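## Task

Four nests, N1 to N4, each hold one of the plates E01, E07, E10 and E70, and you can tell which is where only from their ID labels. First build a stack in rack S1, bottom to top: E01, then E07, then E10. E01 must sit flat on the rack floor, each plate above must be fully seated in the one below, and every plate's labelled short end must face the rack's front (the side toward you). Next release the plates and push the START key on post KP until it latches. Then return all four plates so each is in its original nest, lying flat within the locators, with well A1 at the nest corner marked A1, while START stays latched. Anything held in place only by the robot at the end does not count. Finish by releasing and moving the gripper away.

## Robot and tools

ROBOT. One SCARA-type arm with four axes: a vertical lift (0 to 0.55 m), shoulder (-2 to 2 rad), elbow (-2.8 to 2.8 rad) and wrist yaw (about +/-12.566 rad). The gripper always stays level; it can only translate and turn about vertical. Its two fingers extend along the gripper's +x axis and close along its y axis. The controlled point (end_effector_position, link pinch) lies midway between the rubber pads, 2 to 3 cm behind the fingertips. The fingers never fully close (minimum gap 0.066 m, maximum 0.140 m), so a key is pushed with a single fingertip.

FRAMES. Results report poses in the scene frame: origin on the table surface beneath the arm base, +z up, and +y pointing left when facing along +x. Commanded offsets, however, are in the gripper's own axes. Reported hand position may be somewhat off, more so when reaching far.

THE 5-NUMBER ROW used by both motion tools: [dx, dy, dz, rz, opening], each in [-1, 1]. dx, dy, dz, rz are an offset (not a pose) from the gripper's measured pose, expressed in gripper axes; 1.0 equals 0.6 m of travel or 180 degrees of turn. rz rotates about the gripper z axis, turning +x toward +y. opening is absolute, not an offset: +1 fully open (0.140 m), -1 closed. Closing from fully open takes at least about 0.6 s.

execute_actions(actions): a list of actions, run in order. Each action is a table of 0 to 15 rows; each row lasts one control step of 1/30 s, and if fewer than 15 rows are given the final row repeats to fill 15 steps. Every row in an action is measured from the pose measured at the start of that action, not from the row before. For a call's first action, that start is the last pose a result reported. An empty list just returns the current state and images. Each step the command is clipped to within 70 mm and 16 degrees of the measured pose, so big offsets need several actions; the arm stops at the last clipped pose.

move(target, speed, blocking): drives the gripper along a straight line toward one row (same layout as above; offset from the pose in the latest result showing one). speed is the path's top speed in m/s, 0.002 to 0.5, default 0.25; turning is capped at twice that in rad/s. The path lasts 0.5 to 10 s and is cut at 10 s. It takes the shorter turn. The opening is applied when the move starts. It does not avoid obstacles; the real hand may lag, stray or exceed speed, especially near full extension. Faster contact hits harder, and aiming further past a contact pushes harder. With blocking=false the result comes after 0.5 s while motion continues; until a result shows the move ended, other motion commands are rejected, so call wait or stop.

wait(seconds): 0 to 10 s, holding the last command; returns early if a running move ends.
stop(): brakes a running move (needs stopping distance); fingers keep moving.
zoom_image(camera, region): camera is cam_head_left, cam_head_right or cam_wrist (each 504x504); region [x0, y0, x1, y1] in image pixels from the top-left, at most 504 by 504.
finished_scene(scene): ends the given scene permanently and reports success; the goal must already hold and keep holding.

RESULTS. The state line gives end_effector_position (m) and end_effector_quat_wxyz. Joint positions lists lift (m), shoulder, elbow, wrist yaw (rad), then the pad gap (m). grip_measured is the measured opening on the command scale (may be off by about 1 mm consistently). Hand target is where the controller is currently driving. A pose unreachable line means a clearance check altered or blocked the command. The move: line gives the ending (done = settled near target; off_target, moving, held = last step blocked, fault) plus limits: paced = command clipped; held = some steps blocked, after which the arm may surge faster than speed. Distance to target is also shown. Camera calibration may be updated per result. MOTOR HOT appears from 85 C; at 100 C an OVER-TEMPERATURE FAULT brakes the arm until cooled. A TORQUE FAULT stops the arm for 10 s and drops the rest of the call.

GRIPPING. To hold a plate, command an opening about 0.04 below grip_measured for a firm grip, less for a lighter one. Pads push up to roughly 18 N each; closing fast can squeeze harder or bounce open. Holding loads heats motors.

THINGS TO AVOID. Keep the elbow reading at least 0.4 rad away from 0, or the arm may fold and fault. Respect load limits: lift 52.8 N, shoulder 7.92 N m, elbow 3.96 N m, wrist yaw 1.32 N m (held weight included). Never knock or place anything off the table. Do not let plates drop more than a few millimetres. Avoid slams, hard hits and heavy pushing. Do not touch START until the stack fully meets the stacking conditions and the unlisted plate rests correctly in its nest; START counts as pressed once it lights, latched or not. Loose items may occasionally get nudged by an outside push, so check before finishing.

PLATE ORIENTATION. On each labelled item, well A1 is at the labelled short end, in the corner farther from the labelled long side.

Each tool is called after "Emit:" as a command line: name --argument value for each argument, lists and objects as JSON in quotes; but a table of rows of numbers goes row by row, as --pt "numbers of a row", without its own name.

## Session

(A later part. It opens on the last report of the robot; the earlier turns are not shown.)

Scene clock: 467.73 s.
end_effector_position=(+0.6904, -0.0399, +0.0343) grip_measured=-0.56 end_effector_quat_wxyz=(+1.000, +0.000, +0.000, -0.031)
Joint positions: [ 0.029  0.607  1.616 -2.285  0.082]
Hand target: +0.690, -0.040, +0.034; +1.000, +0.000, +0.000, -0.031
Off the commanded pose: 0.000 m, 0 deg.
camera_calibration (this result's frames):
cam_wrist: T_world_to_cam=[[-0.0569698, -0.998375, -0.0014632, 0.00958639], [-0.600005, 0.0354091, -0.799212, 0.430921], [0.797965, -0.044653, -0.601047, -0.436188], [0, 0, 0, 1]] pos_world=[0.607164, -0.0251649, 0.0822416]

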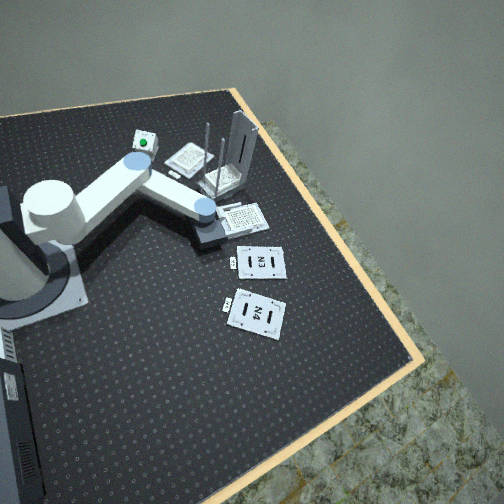

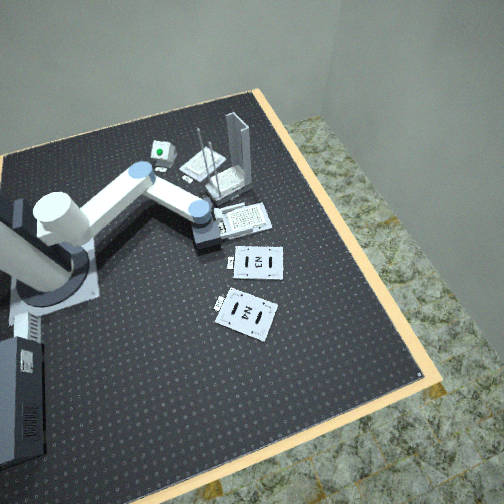

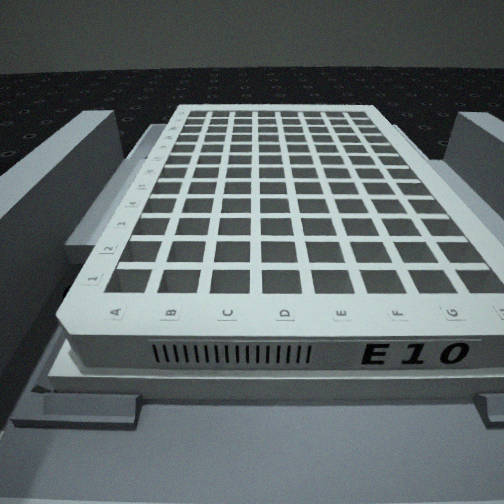

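Emit:
move --target '[0, 0, 0.05, 0, -0.62]' --speed 0.2

Emit:
move --target '[0, 0, 0.4512, 0.0928, -0.62]' --speed 0.45

Emit:
move --target '[0.05565, 0.26752, -0.0283, 0, -0.62]' --speed 0.3

Scene clock: 475.20 s.
end_effector_position=(+0.6904, -0.0399, +0.0644) grip_measured=-0.56 end_effector_quat_wxyz=(+1.000, +0.000, +0.000, -0.031)
Joint positions: [ 0.059  0.607  1.616 -2.285  0.082]
Hand target: +0.690, -0.040, +0.064; +1.000, +0.000, +0.000, -0.031
Off the commanded pose: 0.000 m, 0 deg.
move: done
camera_calibration (this result's frames):
cam_wrist: T_world_to_cam=[[-0.0569333, -0.998377, -0.0014632, 0.00961595], [-0.600006, 0.0353872, -0.799212, 0.454938], [0.797967, -0.0446239, -0.601047, -0.418134], [0, 0, 0, 1]] pos_world=[0.607171, -0.0251574, 0.112288]

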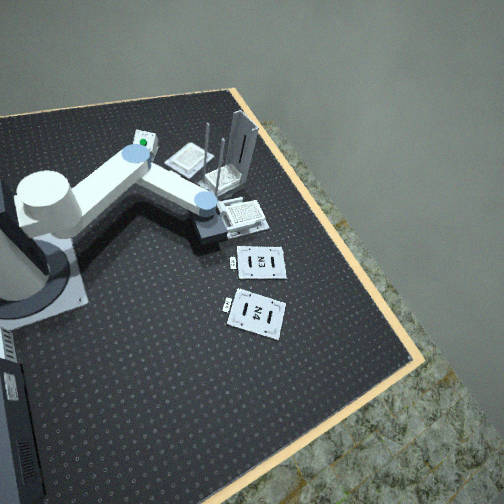

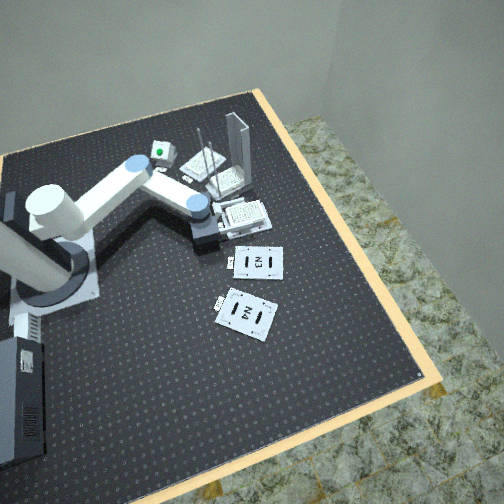

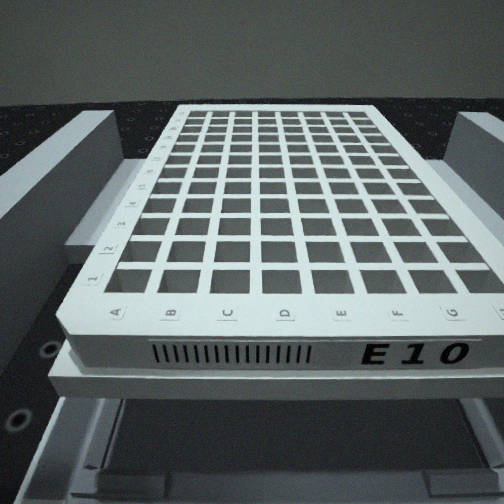

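Scene clock: 476.40 s.
end_effector_position=(+0.6904, -0.0400, +0.3352) grip_measured=-0.56 end_effector_quat_wxyz=(+0.993, +0.000, +0.000, +0.114)
Joint positions: [ 0.33   0.481  1.666 -1.919  0.082]
Hand target: +0.690, -0.040, +0.335; +0.993, +0.000, +0.000, +0.114
Off the commanded pose: 0.000 m, 0 deg.
move: done; limits=paced
camera_calibration (this result's frames):
cam_wrist: T_world_to_cam=[[0.23193, -0.972731, -0.0014632, -0.188497], [-0.58493, -0.138264, -0.799212, 0.653995], [0.777216, 0.186218, -0.601047, -0.231847], [0, 0, 0, 1]] pos_world=[0.606454, -0.0497594, 0.383054]

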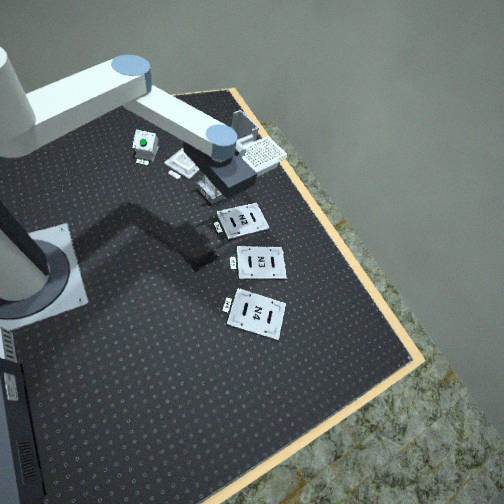

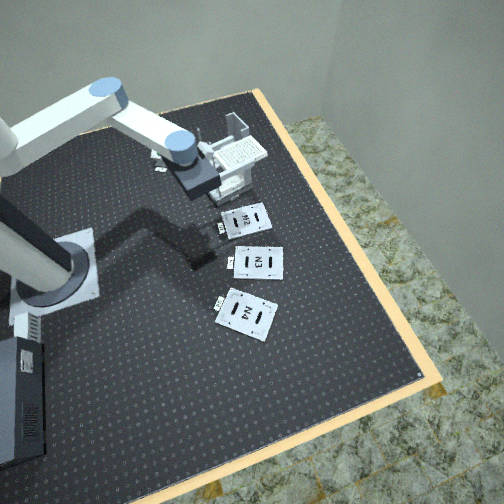

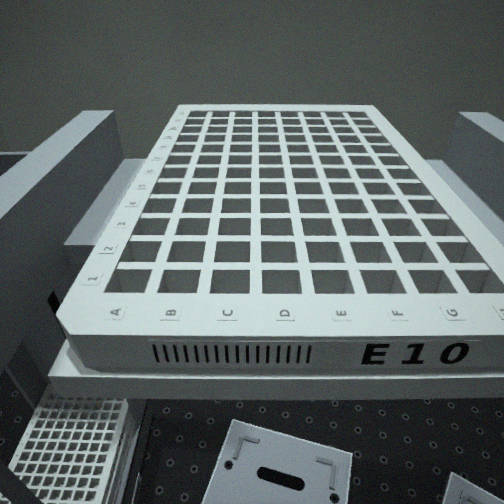

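Scene clock: 477.43 s.
end_effector_position=(+0.6865, +0.1241, +0.3181) grip_measured=-0.56 end_effector_quat_wxyz=(+0.993, +0.000, +0.000, +0.114)
Joint positions: [ 0.313  0.908  1.669 -2.348  0.082]
Hand target: +0.686, +0.124, +0.318; +0.993, +0.000, +0.000, +0.114
Off the commanded pose: 0.000 m, 0 deg.
move: done
camera_calibration (this result's frames):
cam_wrist: T_world_to_cam=[[0.232512, -0.972592, -0.0014632, -0.0284619], [-0.584847, -0.138613, -0.799212, 0.660745], [0.777105, 0.186682, -0.601047, -0.269518], [0, 0, 0, 1]] pos_world=[0.602497, 0.114221, 0.366041]

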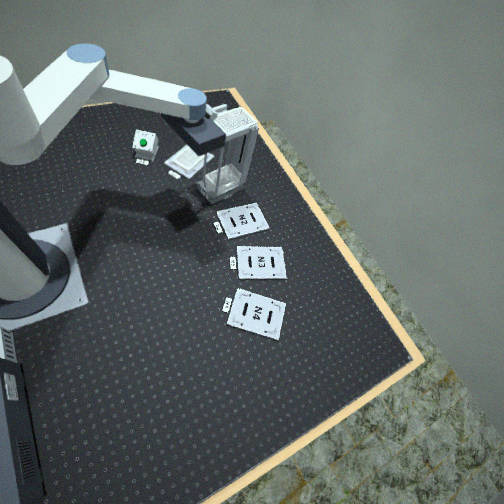

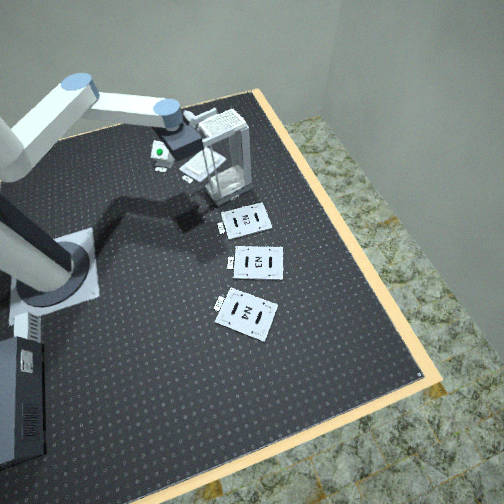

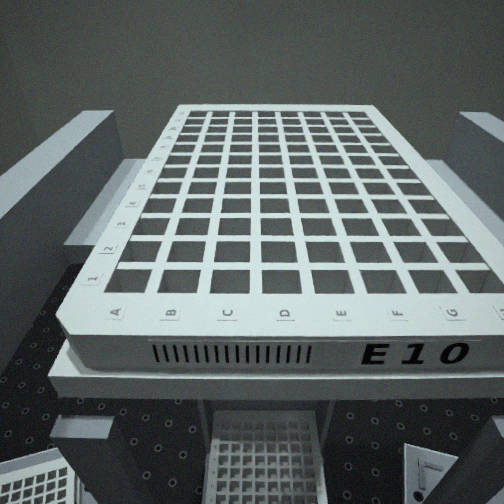

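Emit:
move --target '[0, 0, -0.0233, 0, -0.62]' --speed 0.02

Scene clock: 480.67 s.
end_effector_position=(+0.6864, +0.1240, +0.3041) grip_measured=-0.56 end_effector_quat_wxyz=(+0.993, +0.000, +0.000, +0.114)
Joint positions: [ 0.299  0.908  1.669 -2.348  0.082]
Hand target: +0.686, +0.124, +0.304; +0.993, +0.000, +0.000, +0.114
Off the commanded pose: 0.000 m, 0 deg.
move: done
camera_calibration (this result's frames):
cam_wrist: T_world_to_cam=[[0.23236, -0.972629, -0.0014632, -0.0284249], [-0.584869, -0.138522, -0.799212, 0.649518], [0.777134, 0.186561, -0.601047, -0.277939], [0, 0, 0, 1]] pos_world=[0.602483, 0.114178, 0.352007]

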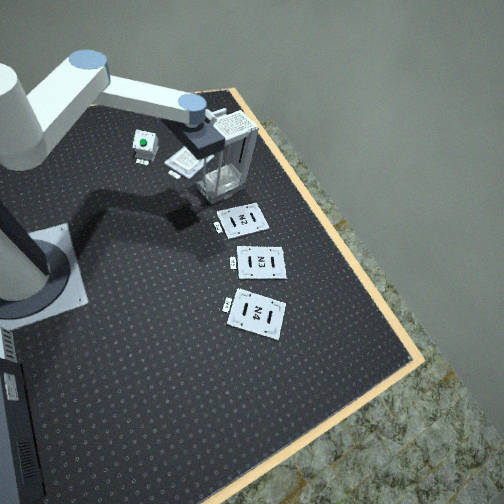

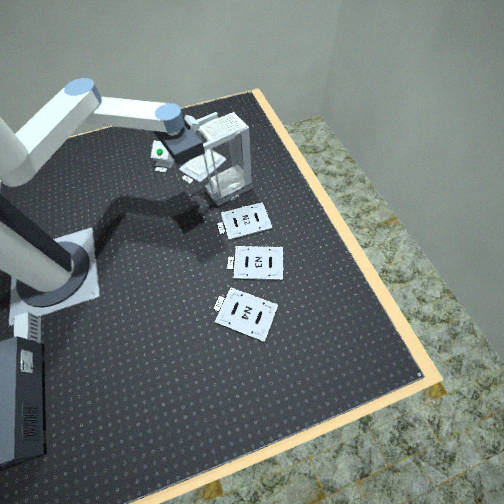

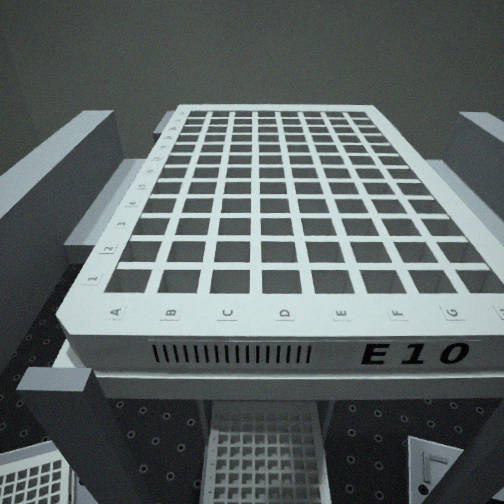

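Emit:
move --target '[0, 0, -0.3452, 0, -0.62]' --speed 0.25

Emit:
move --target '[0, 0, -0.0125, 0, -0.62]' --speed 0.012

Scene clock: 483.70 s.
end_effector_position=(+0.6864, +0.1240, +0.0969) grip_measured=-0.56 end_effector_quat_wxyz=(+0.993, +0.000, +0.000, +0.114)
Joint positions: [ 0.092  0.908  1.669 -2.348  0.082]
Hand target: +0.686, +0.124, +0.097; +0.993, +0.000, +0.000, +0.114
Off the commanded pose: 0.000 m, 0 deg.
move: done
camera_calibration (this result's frames):
cam_wrist: T_world_to_cam=[[0.232306, -0.972642, -0.0014632, -0.0287078], [-0.584876, -0.13849, -0.799212, 0.483924], [0.777145, 0.186518, -0.601047, -0.402466], [0, 0, 0, 1]] pos_world=[0.602479, 0.114163, 0.144815]

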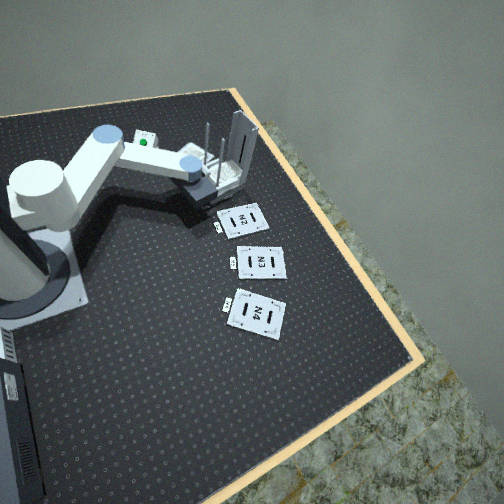

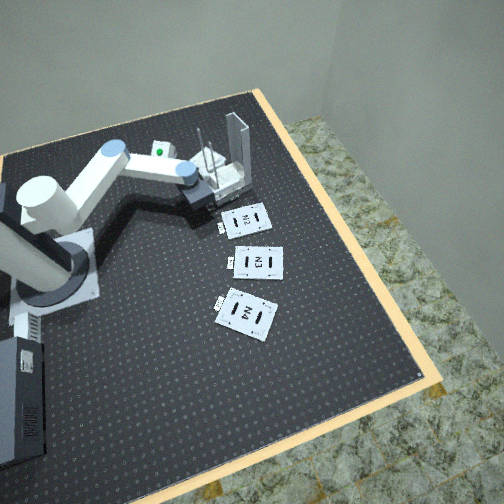

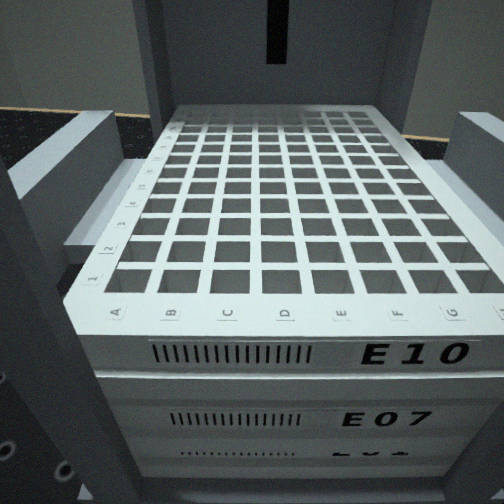

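Scene clock: 484.53 s.
end_effector_position=(+0.6864, +0.1240, +0.0899) grip_measured=-0.56 end_effector_quat_wxyz=(+0.993, +0.000, +0.000, +0.114)
Joint positions: [ 0.085  0.908  1.669 -2.348  0.082]
Hand target: +0.686, +0.124, +0.089; +0.993, +0.000, +0.000, +0.114
Off the commanded pose: 0.000 m, 0 deg.
move: done
camera_calibration (this result's frames):
cam_wrist: T_world_to_cam=[[0.232336, -0.972634, -0.0014632, -0.0287394], [-0.584872, -0.138508, -0.799212, 0.478303], [0.777139, 0.186542, -0.601047, -0.406673], [0, 0, 0, 1]] pos_world=[0.602465, 0.114157, 0.137794]

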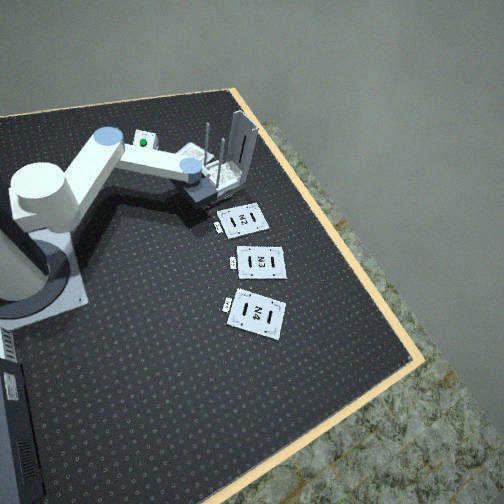

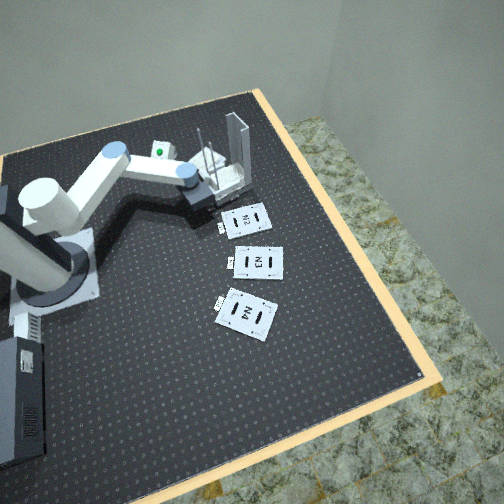

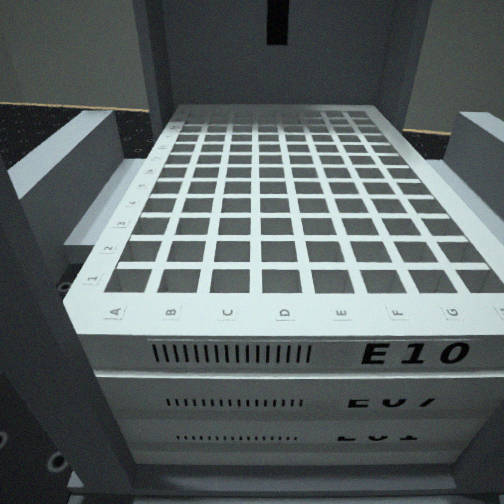

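Emit:
execute_actions --actions '[[[0,0,0.001,0,0.05]]]'

Emit:
move --target '[-0.18, 0, 0.0, 0, 0.05]' --speed 0.3

Emit:
zoom_image --camera "cam_wrist" --region '[130, 40, 430, 260]'

Scene clock: 489.17 s.
end_effector_position=(+0.6864, +0.1240, +0.0906) grip_measured=+0.05 end_effector_quat_wxyz=(+0.993, +0.000, +0.000, +0.114)
Joint positions: [ 0.086  0.908  1.669 -2.348  0.105]
Hand target: +0.686, +0.124, +0.090; +0.993, +0.000, +0.000, +0.114
Off the commanded pose: 0.000 m, 0 deg.
camera_calibration (this result's frames):
cam_wrist: T_world_to_cam=[[0.232341, -0.972633, -0.0014632, -0.0287411], [-0.584871, -0.138511, -0.799212, 0.47883], [0.777138, 0.186545, -0.601047, -0.406278], [0, 0, 0, 1]] pos_world=[0.602466, 0.114158, 0.138453]

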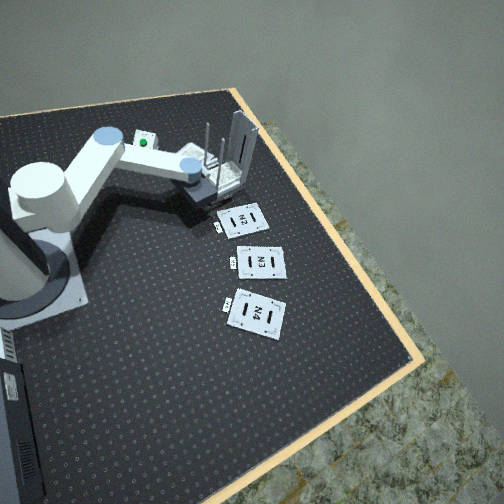

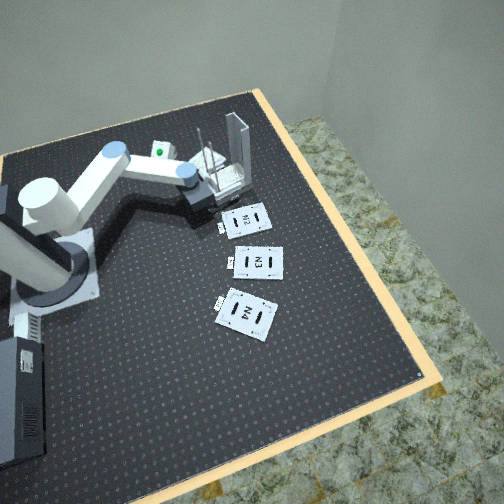

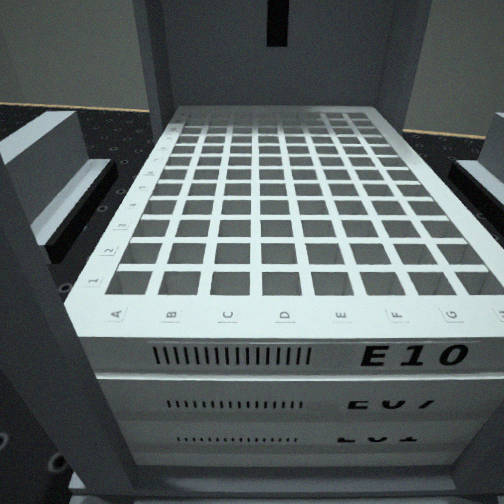

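Scene clock: 489.97 s.
end_effector_position=(+0.5812, +0.0994, +0.0905) grip_measured=+0.05 end_effector_quat_wxyz=(+0.993, +0.000, +0.000, +0.114)
Joint positions: [ 0.086  1.135  1.119 -2.025  0.105]
Hand target: +0.581, +0.099, +0.091; +0.993, +0.000, +0.000, +0.114
Off the commanded pose: 0.000 m, 0 deg.
move: done
camera_calibration (this result's frames):
cam_wrist: T_world_to_cam=[[0.232027, -0.972708, -0.0014632, -0.0280335], [-0.584916, -0.138322, -0.799212, 0.41387], [0.777198, 0.186295, -0.601047, -0.319917], [0, 0, 0, 1]] pos_world=[0.497222, 0.0895778, 0.138444]

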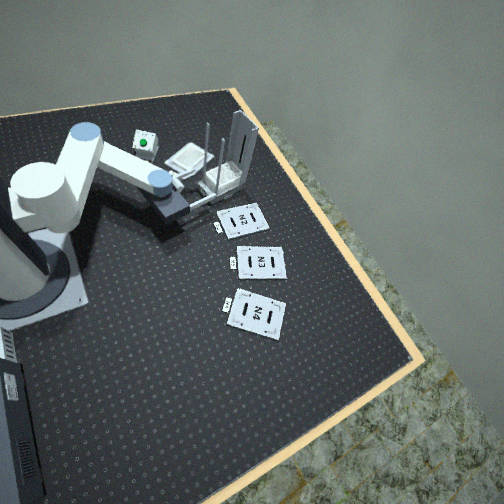

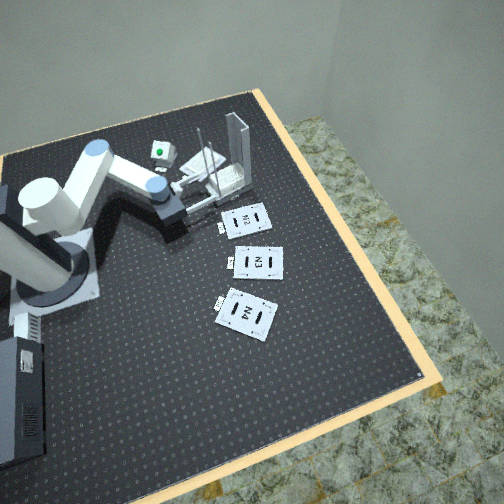

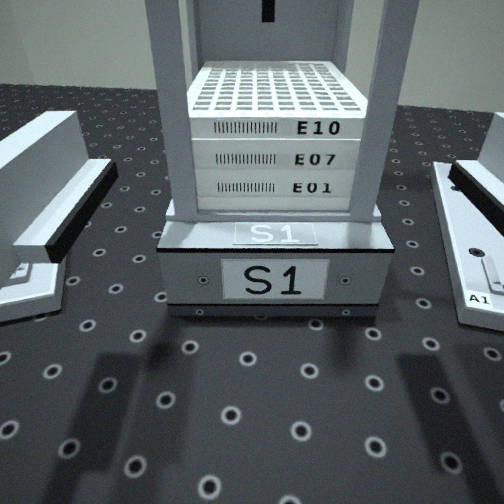

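Region (130, 40, 430, 260) of cam_wrist's 504x504 image, scaled by 1.680, with more detail than that image has; it fills the top 370 rows of this view, and the rest is white.

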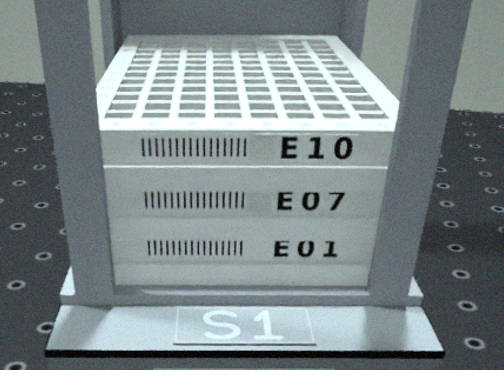

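Emit:
move --target '[-0.1032, 0.2048, 0.049, 0.105, 0.05]' --speed 0.35

Emit:
zoom_image --camera "cam_wrist" --region '[110, 140, 410, 360]'

Scene clock: 495.23 s.
end_effector_position=(+0.4929, +0.2051, +0.1200) grip_measured=+0.05 end_effector_quat_wxyz=(+0.961, +0.000, +0.000, +0.276)
Joint positions: [ 0.115  1.531  0.941 -1.913  0.105]
Hand target: +0.493, +0.205, +0.120; +0.961, +0.000, +0.000, +0.276
Off the commanded pose: 0.000 m, 0 deg.
move: done
camera_calibration (this result's frames):
cam_wrist: T_world_to_cam=[[0.535161, -0.844749, -0.0014632, -0.0803648], [-0.508361, -0.32067, -0.799212, 0.400054], [0.674664, 0.428451, -0.601047, -0.252453], [0, 0, 0, 1]] pos_world=[0.416701, 0.168561, 0.167874]

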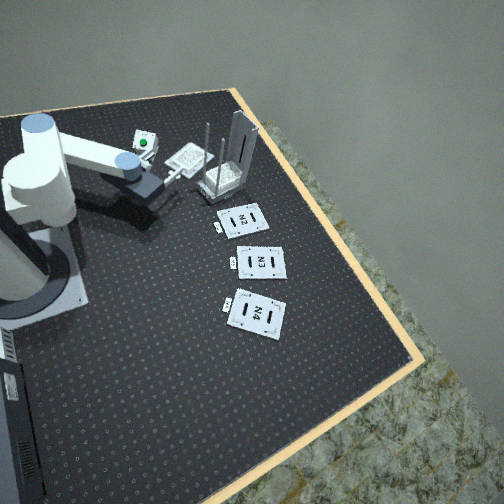

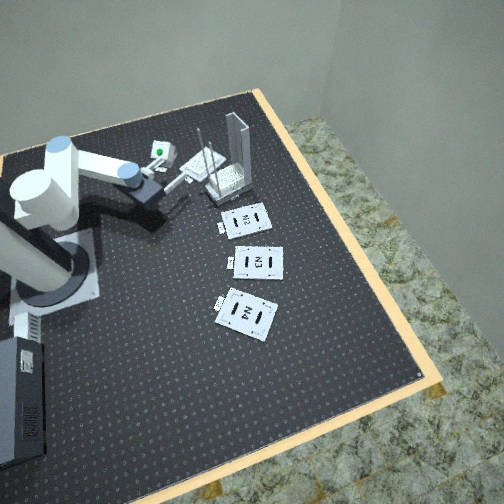

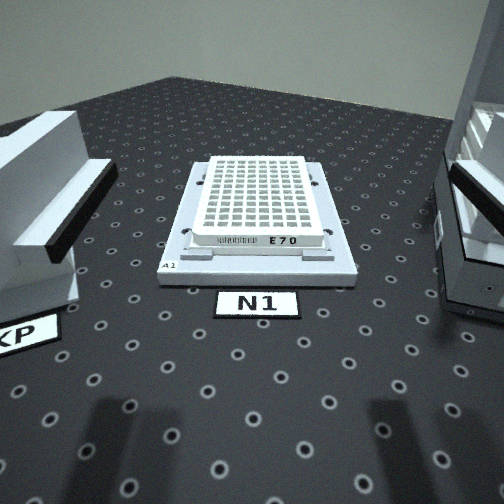

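Region (110, 140, 410, 360) of cam_wrist's 504x504 image, scaled by 1.680, with more detail than that image has; it fills the top 370 rows of this view, and the rest is white.

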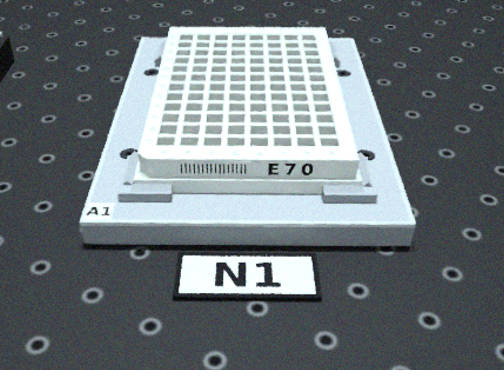

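Emit:
move --target '[-0.0439, 0.0961, 0.0833, 0.2554, 0.05]' --speed 0.35

Scene clock: 505.43 s.
end_effector_position=(+0.4400, +0.2400, +0.1700) grip_measured=+0.05 end_effector_quat_wxyz=(+0.777, +0.000, +0.000, +0.629)
Joint positions: [ 0.165  1.334  1.026 -0.998  0.105]
Hand target: +0.440, +0.240, +0.170; +0.777, +0.000, +0.000, +0.629
Off the commanded pose: 0.000 m, 0 deg.
move: done
camera_calibration (this result's frames):
cam_wrist: T_world_to_cam=[[0.979298, -0.20242, -0.0014632, -0.372079], [-0.122809, -0.588369, -0.799212, 0.31894], [0.160915, 0.782846, -0.601047, -0.060687], [0, 0, 0, 1]] pos_world=[0.41331, 0.159847, 0.217881]

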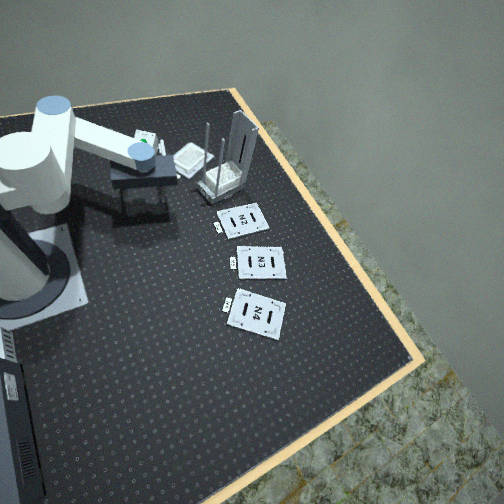

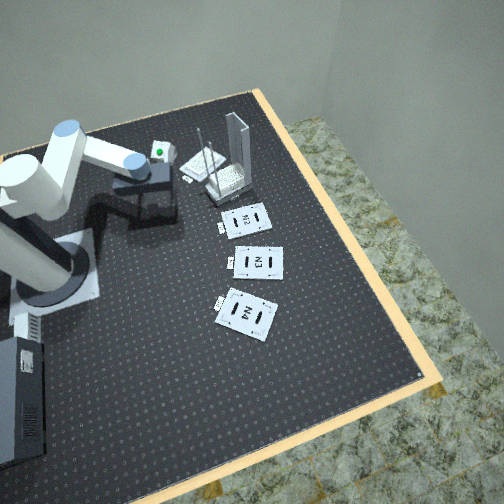

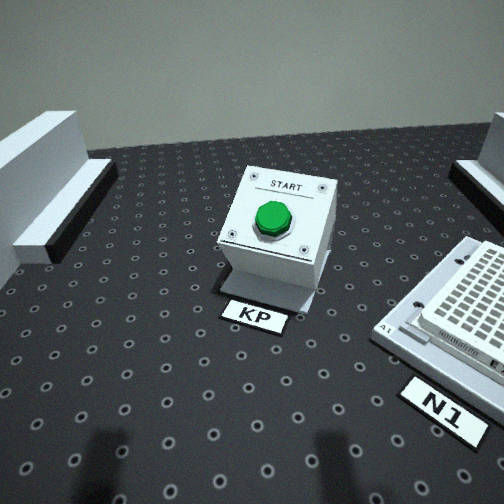

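Emit:
zoom_image --camera "cam_wrist" --region '[190, 150, 370, 340]'

Region (190, 150, 370, 340) of cam_wrist's 504x504 image, scaled by 2.653, with more detail than that image has; it fills the left 477 columns of this view, and the rest is white.

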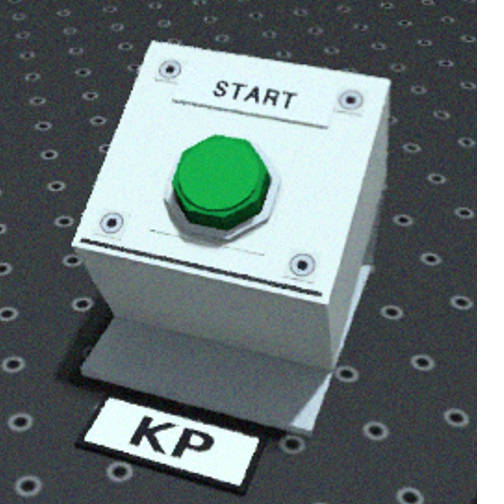

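Emit:
move --target '[0.0021, -0.0341, -0.0333, -0.113, 0.05]' --speed 0.3

Emit:
zoom_image --camera "cam_wrist" --region '[60, 120, 300, 340]'

Scene clock: 521.43 s.
end_effector_position=(+0.4603, +0.2371, +0.1500) grip_measured=+0.05 end_effector_quat_wxyz=(+0.876, +0.000, +0.000, +0.483)
Joint positions: [ 0.145  1.459  0.955 -1.407  0.105]
Hand target: +0.460, +0.237, +0.150; +0.876, +0.000, +0.000, +0.482
Off the commanded pose: 0.000 m, 0 deg.
move: done
camera_calibration (this result's frames):
cam_wrist: T_world_to_cam=[[0.848158, -0.529741, -0.0014632, -0.254541], [-0.319392, -0.509165, -0.799212, 0.375393], [0.422631, 0.678326, -0.601047, -0.169322], [0, 0, 0, 1]] pos_world=[0.407349, 0.171151, 0.197876]

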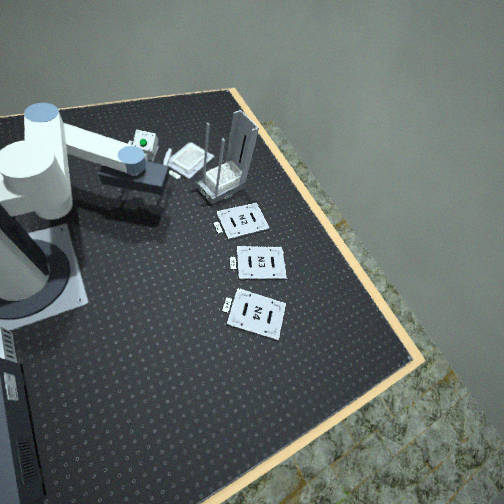

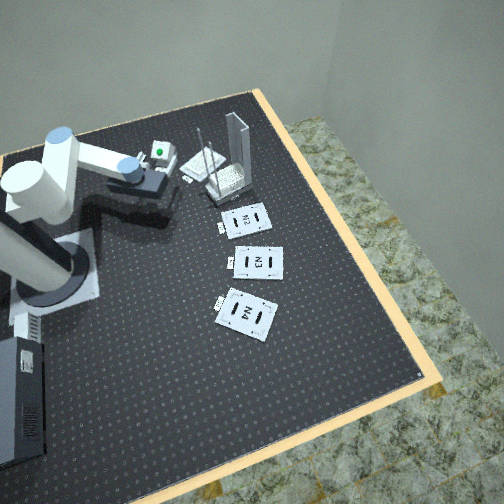

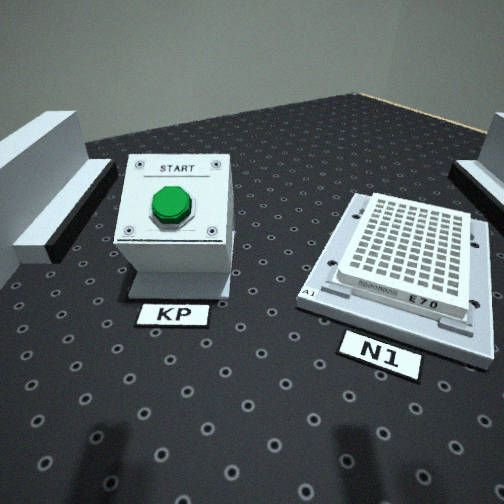

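Region (60, 120, 300, 340) of cam_wrist's 504x504 image, scaled by 2.100, with more detail than that image has; it fills the top 462 rows of this view, and the rest is white.

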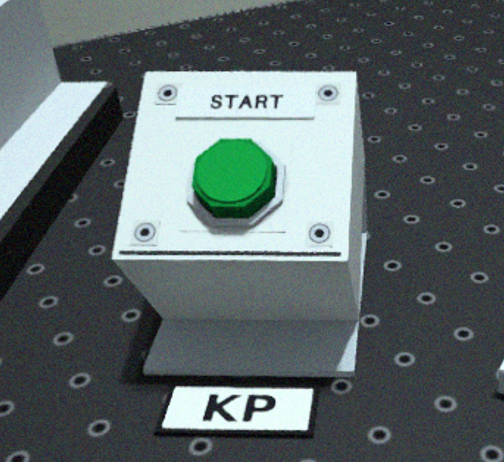

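Emit:
move --target '[0.0833, 0, 0, 0, 0.05]' --speed 0.25

Emit:
zoom_image --camera "cam_wrist" --region '[20, 140, 280, 400]'

Scene clock: 525.30 s.
end_effector_position=(+0.4869, +0.2795, +0.1500) grip_measured=+0.05 end_effector_quat_wxyz=(+0.876, +0.000, +0.000, +0.483)
Joint positions: [ 0.145  1.471  1.159 -1.622  0.105]
Hand target: +0.487, +0.279, +0.150; +0.876, +0.000, +0.000, +0.483
Off the commanded pose: 0.000 m, 0 deg.
move: done
camera_calibration (this result's frames):
cam_wrist: T_world_to_cam=[[0.848505, -0.529186, -0.0014632, -0.254993], [-0.319059, -0.509373, -0.799212, 0.40537], [0.422187, 0.678602, -0.601047, -0.20918], [0, 0, 0, 1]] pos_world=[0.434013, 0.213496, 0.197877]

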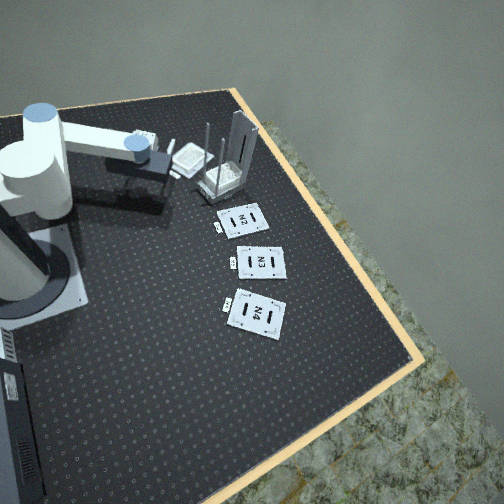

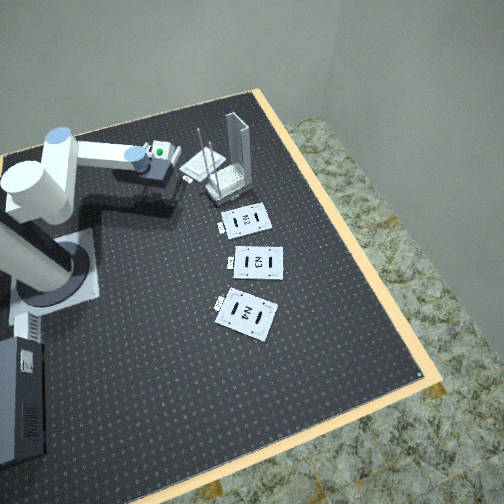

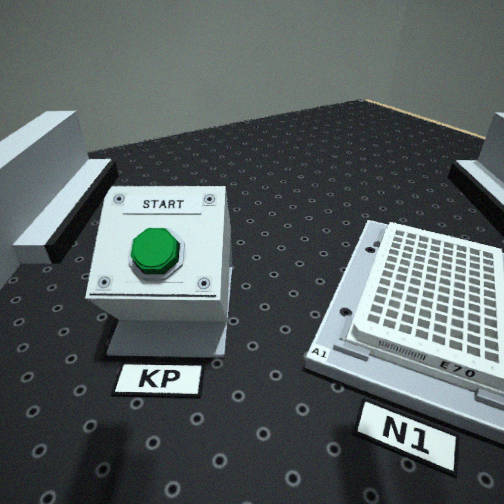

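Region (20, 140, 280, 400) of cam_wrist's 504x504 image, scaled by 1.938, with more detail than that image has.

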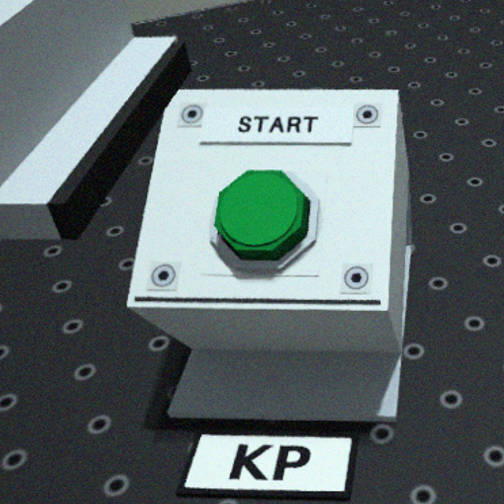

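Emit:
move --target '[0.071, 0.0017, -0.0863, 0, 0.05]' --speed 0.15

Emit:
zoom_image --camera "cam_wrist" --region '[0, 90, 260, 350]'

Emit:
zoom_image --camera "cam_head_right" --region '[100, 110, 260, 220]'

Scene clock: 544.40 s.
end_effector_position=(+0.5087, +0.3162, +0.0981) grip_measured=+0.05 end_effector_quat_wxyz=(+0.876, +0.000, +0.000, +0.483)
Joint positions: [ 0.093  1.453  1.347 -1.792  0.105]
Hand target: +0.509, +0.316, +0.098; +0.876, +0.000, +0.000, +0.483
Off the commanded pose: 0.000 m, 0 deg.
move: done
camera_calibration (this result's frames):
cam_wrist: T_world_to_cam=[[0.84884, -0.528648, -0.0014632, -0.254468], [-0.318736, -0.509576, -0.799212, 0.389487], [0.421756, 0.67887, -0.601047, -0.274308], [0, 0, 0, 1]] pos_world=[0.455837, 0.250169, 0.146038]

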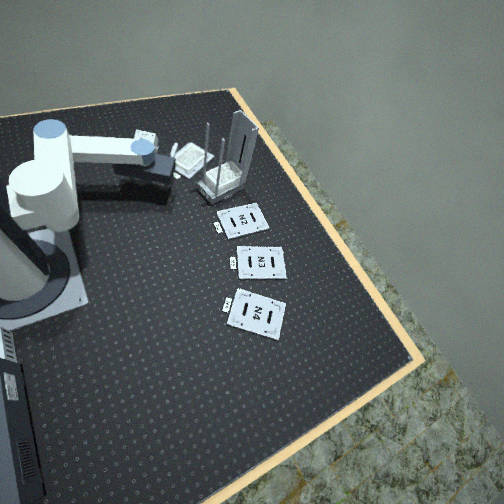

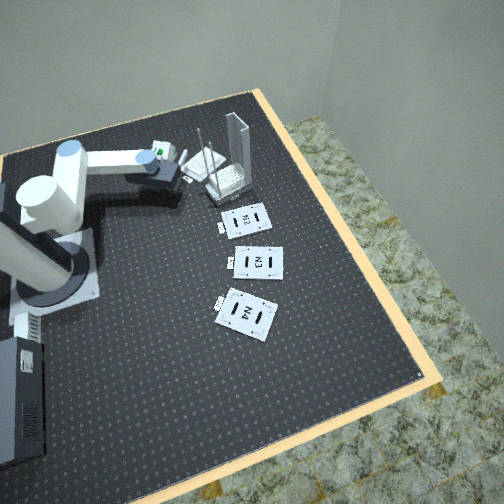

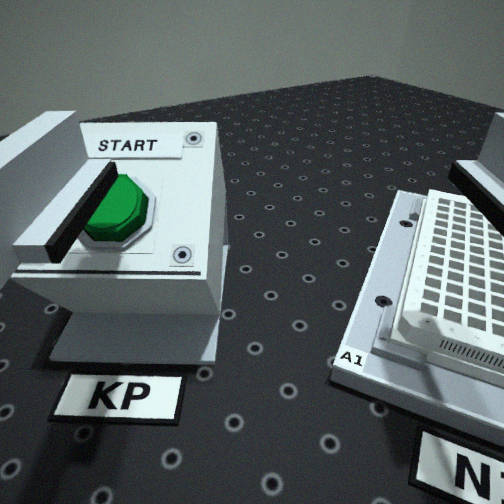

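Region (0, 90, 260, 350) of cam_wrist's 504x504 image, scaled by 1.938, with more detail than that image has.

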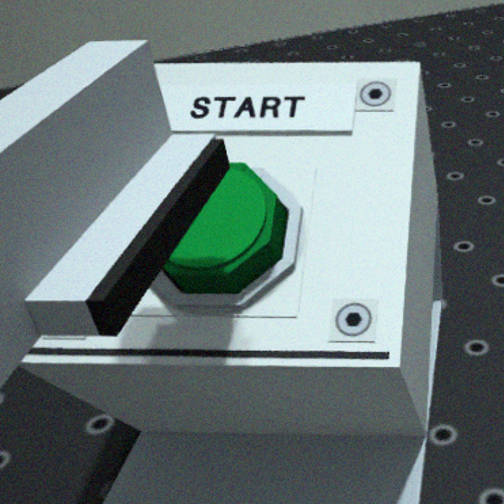

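Region (100, 110, 260, 220) of cam_head_right's 504x504 image, scaled by 3.150, with more detail than that image has; it fills the top 346 rows of this view, and the rest is white.

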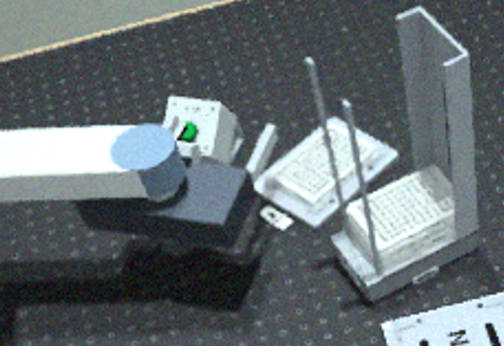

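Emit:
move --target '[0.01357, 0, -0.02488, 0, 0.05]' --speed 0.02

Emit:
zoom_image --camera "cam_wrist" --region '[0, 60, 260, 320]'

Scene clock: 547.73 s.
end_effector_position=(+0.5129, +0.3230, +0.0833) grip_measured=+0.05 end_effector_quat_wxyz=(+0.875, +0.000, +0.000, +0.483)
Joint positions: [ 0.078  1.446  1.385 -1.823  0.105]
Hand target: +0.513, +0.323, +0.083; +0.876, +0.000, +0.000, +0.483
Off the commanded pose: 0.000 m, 0 deg.
move: done
camera_calibration (this result's frames):
cam_wrist: T_world_to_cam=[[0.849038, -0.52833, -0.0014632, -0.254669], [-0.318545, -0.509695, -0.799212, 0.382414], [0.421502, 0.679028, -0.601047, -0.289602], [0, 0, 0, 1]] pos_world=[0.460107, 0.257013, 0.131193]

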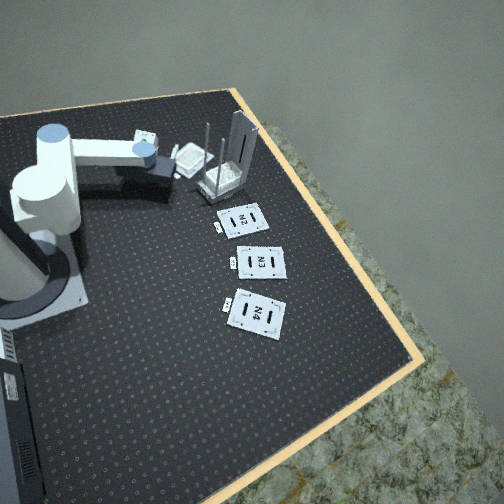

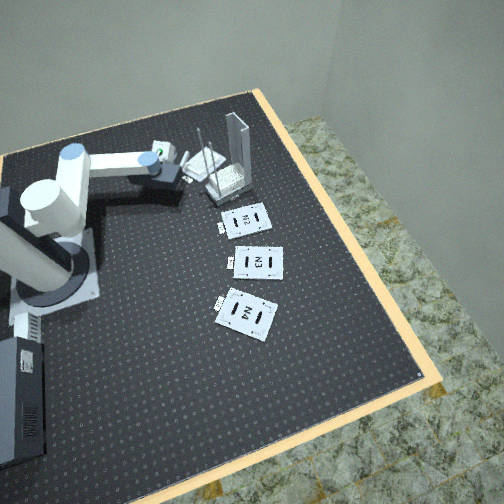

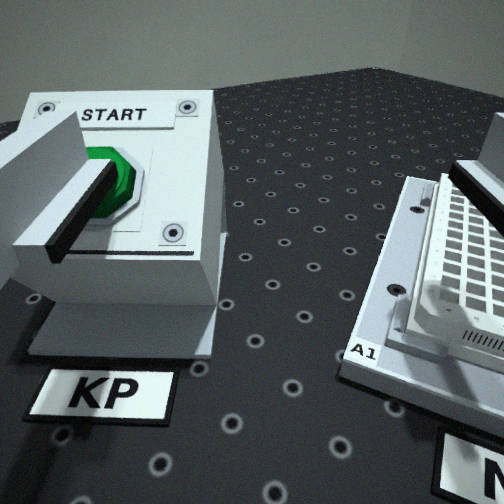

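Region (0, 60, 260, 320) of cam_wrist's 504x504 image, scaled by 1.938, with more detail than that image has.

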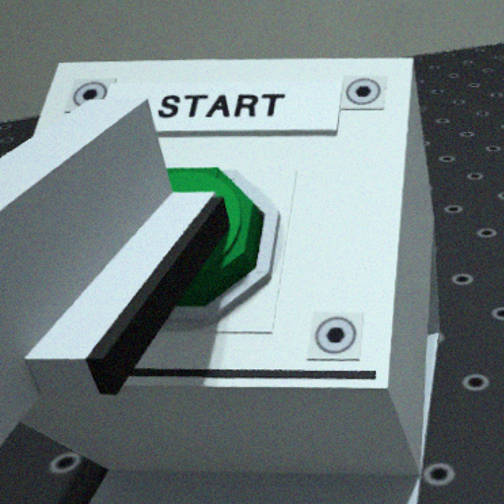

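Emit:
move --target '[0.0024, 0, -0.0044, 0, 0.05]' --speed 0.01

Emit:
zoom_image --camera "cam_wrist" --region '[0, 60, 260, 320]'

Scene clock: 556.63 s.
end_effector_position=(+0.5136, +0.3241, +0.0808) grip_measured=+0.05 end_effector_quat_wxyz=(+0.875, +0.000, +0.000, +0.483)
Joint positions: [ 0.076  1.445  1.391 -1.828  0.105]
Hand target: +0.514, +0.324, +0.081; +0.875, +0.000, +0.000, +0.483
Off the commanded pose: 0.000 m, 0 deg.
move: done
camera_calibration (this result's frames):
cam_wrist: T_world_to_cam=[[0.849089, -0.528247, -0.0014632, -0.254737], [-0.318495, -0.509726, -0.799212, 0.381223], [0.421436, 0.679069, -0.601047, -0.292108], [0, 0, 0, 1]] pos_world=[0.460817, 0.258117, 0.128735]

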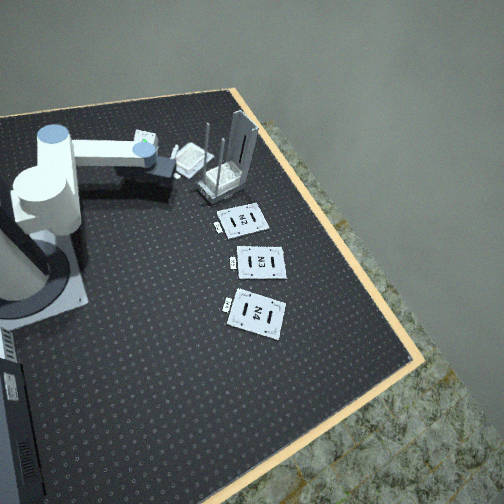

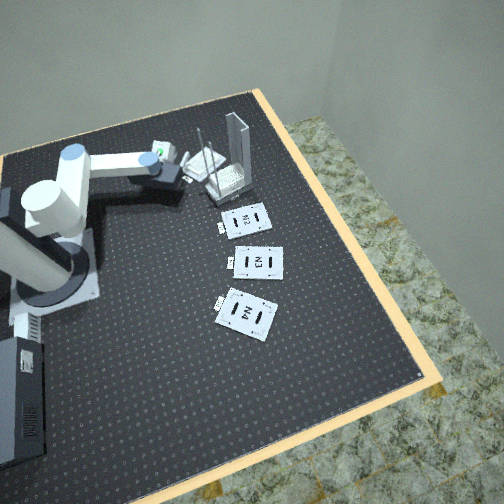

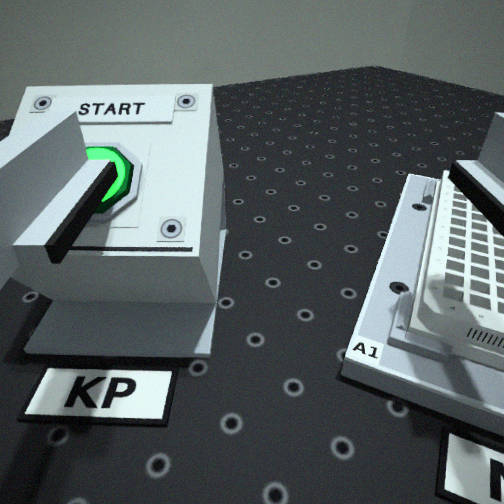

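Region (0, 60, 260, 320) of cam_wrist's 504x504 image, scaled by 1.938, with more detail than that image has.

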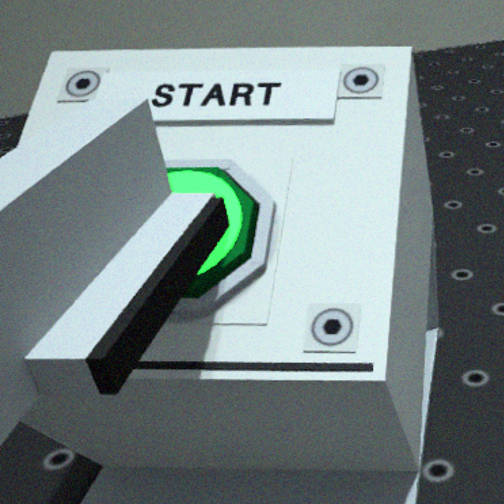

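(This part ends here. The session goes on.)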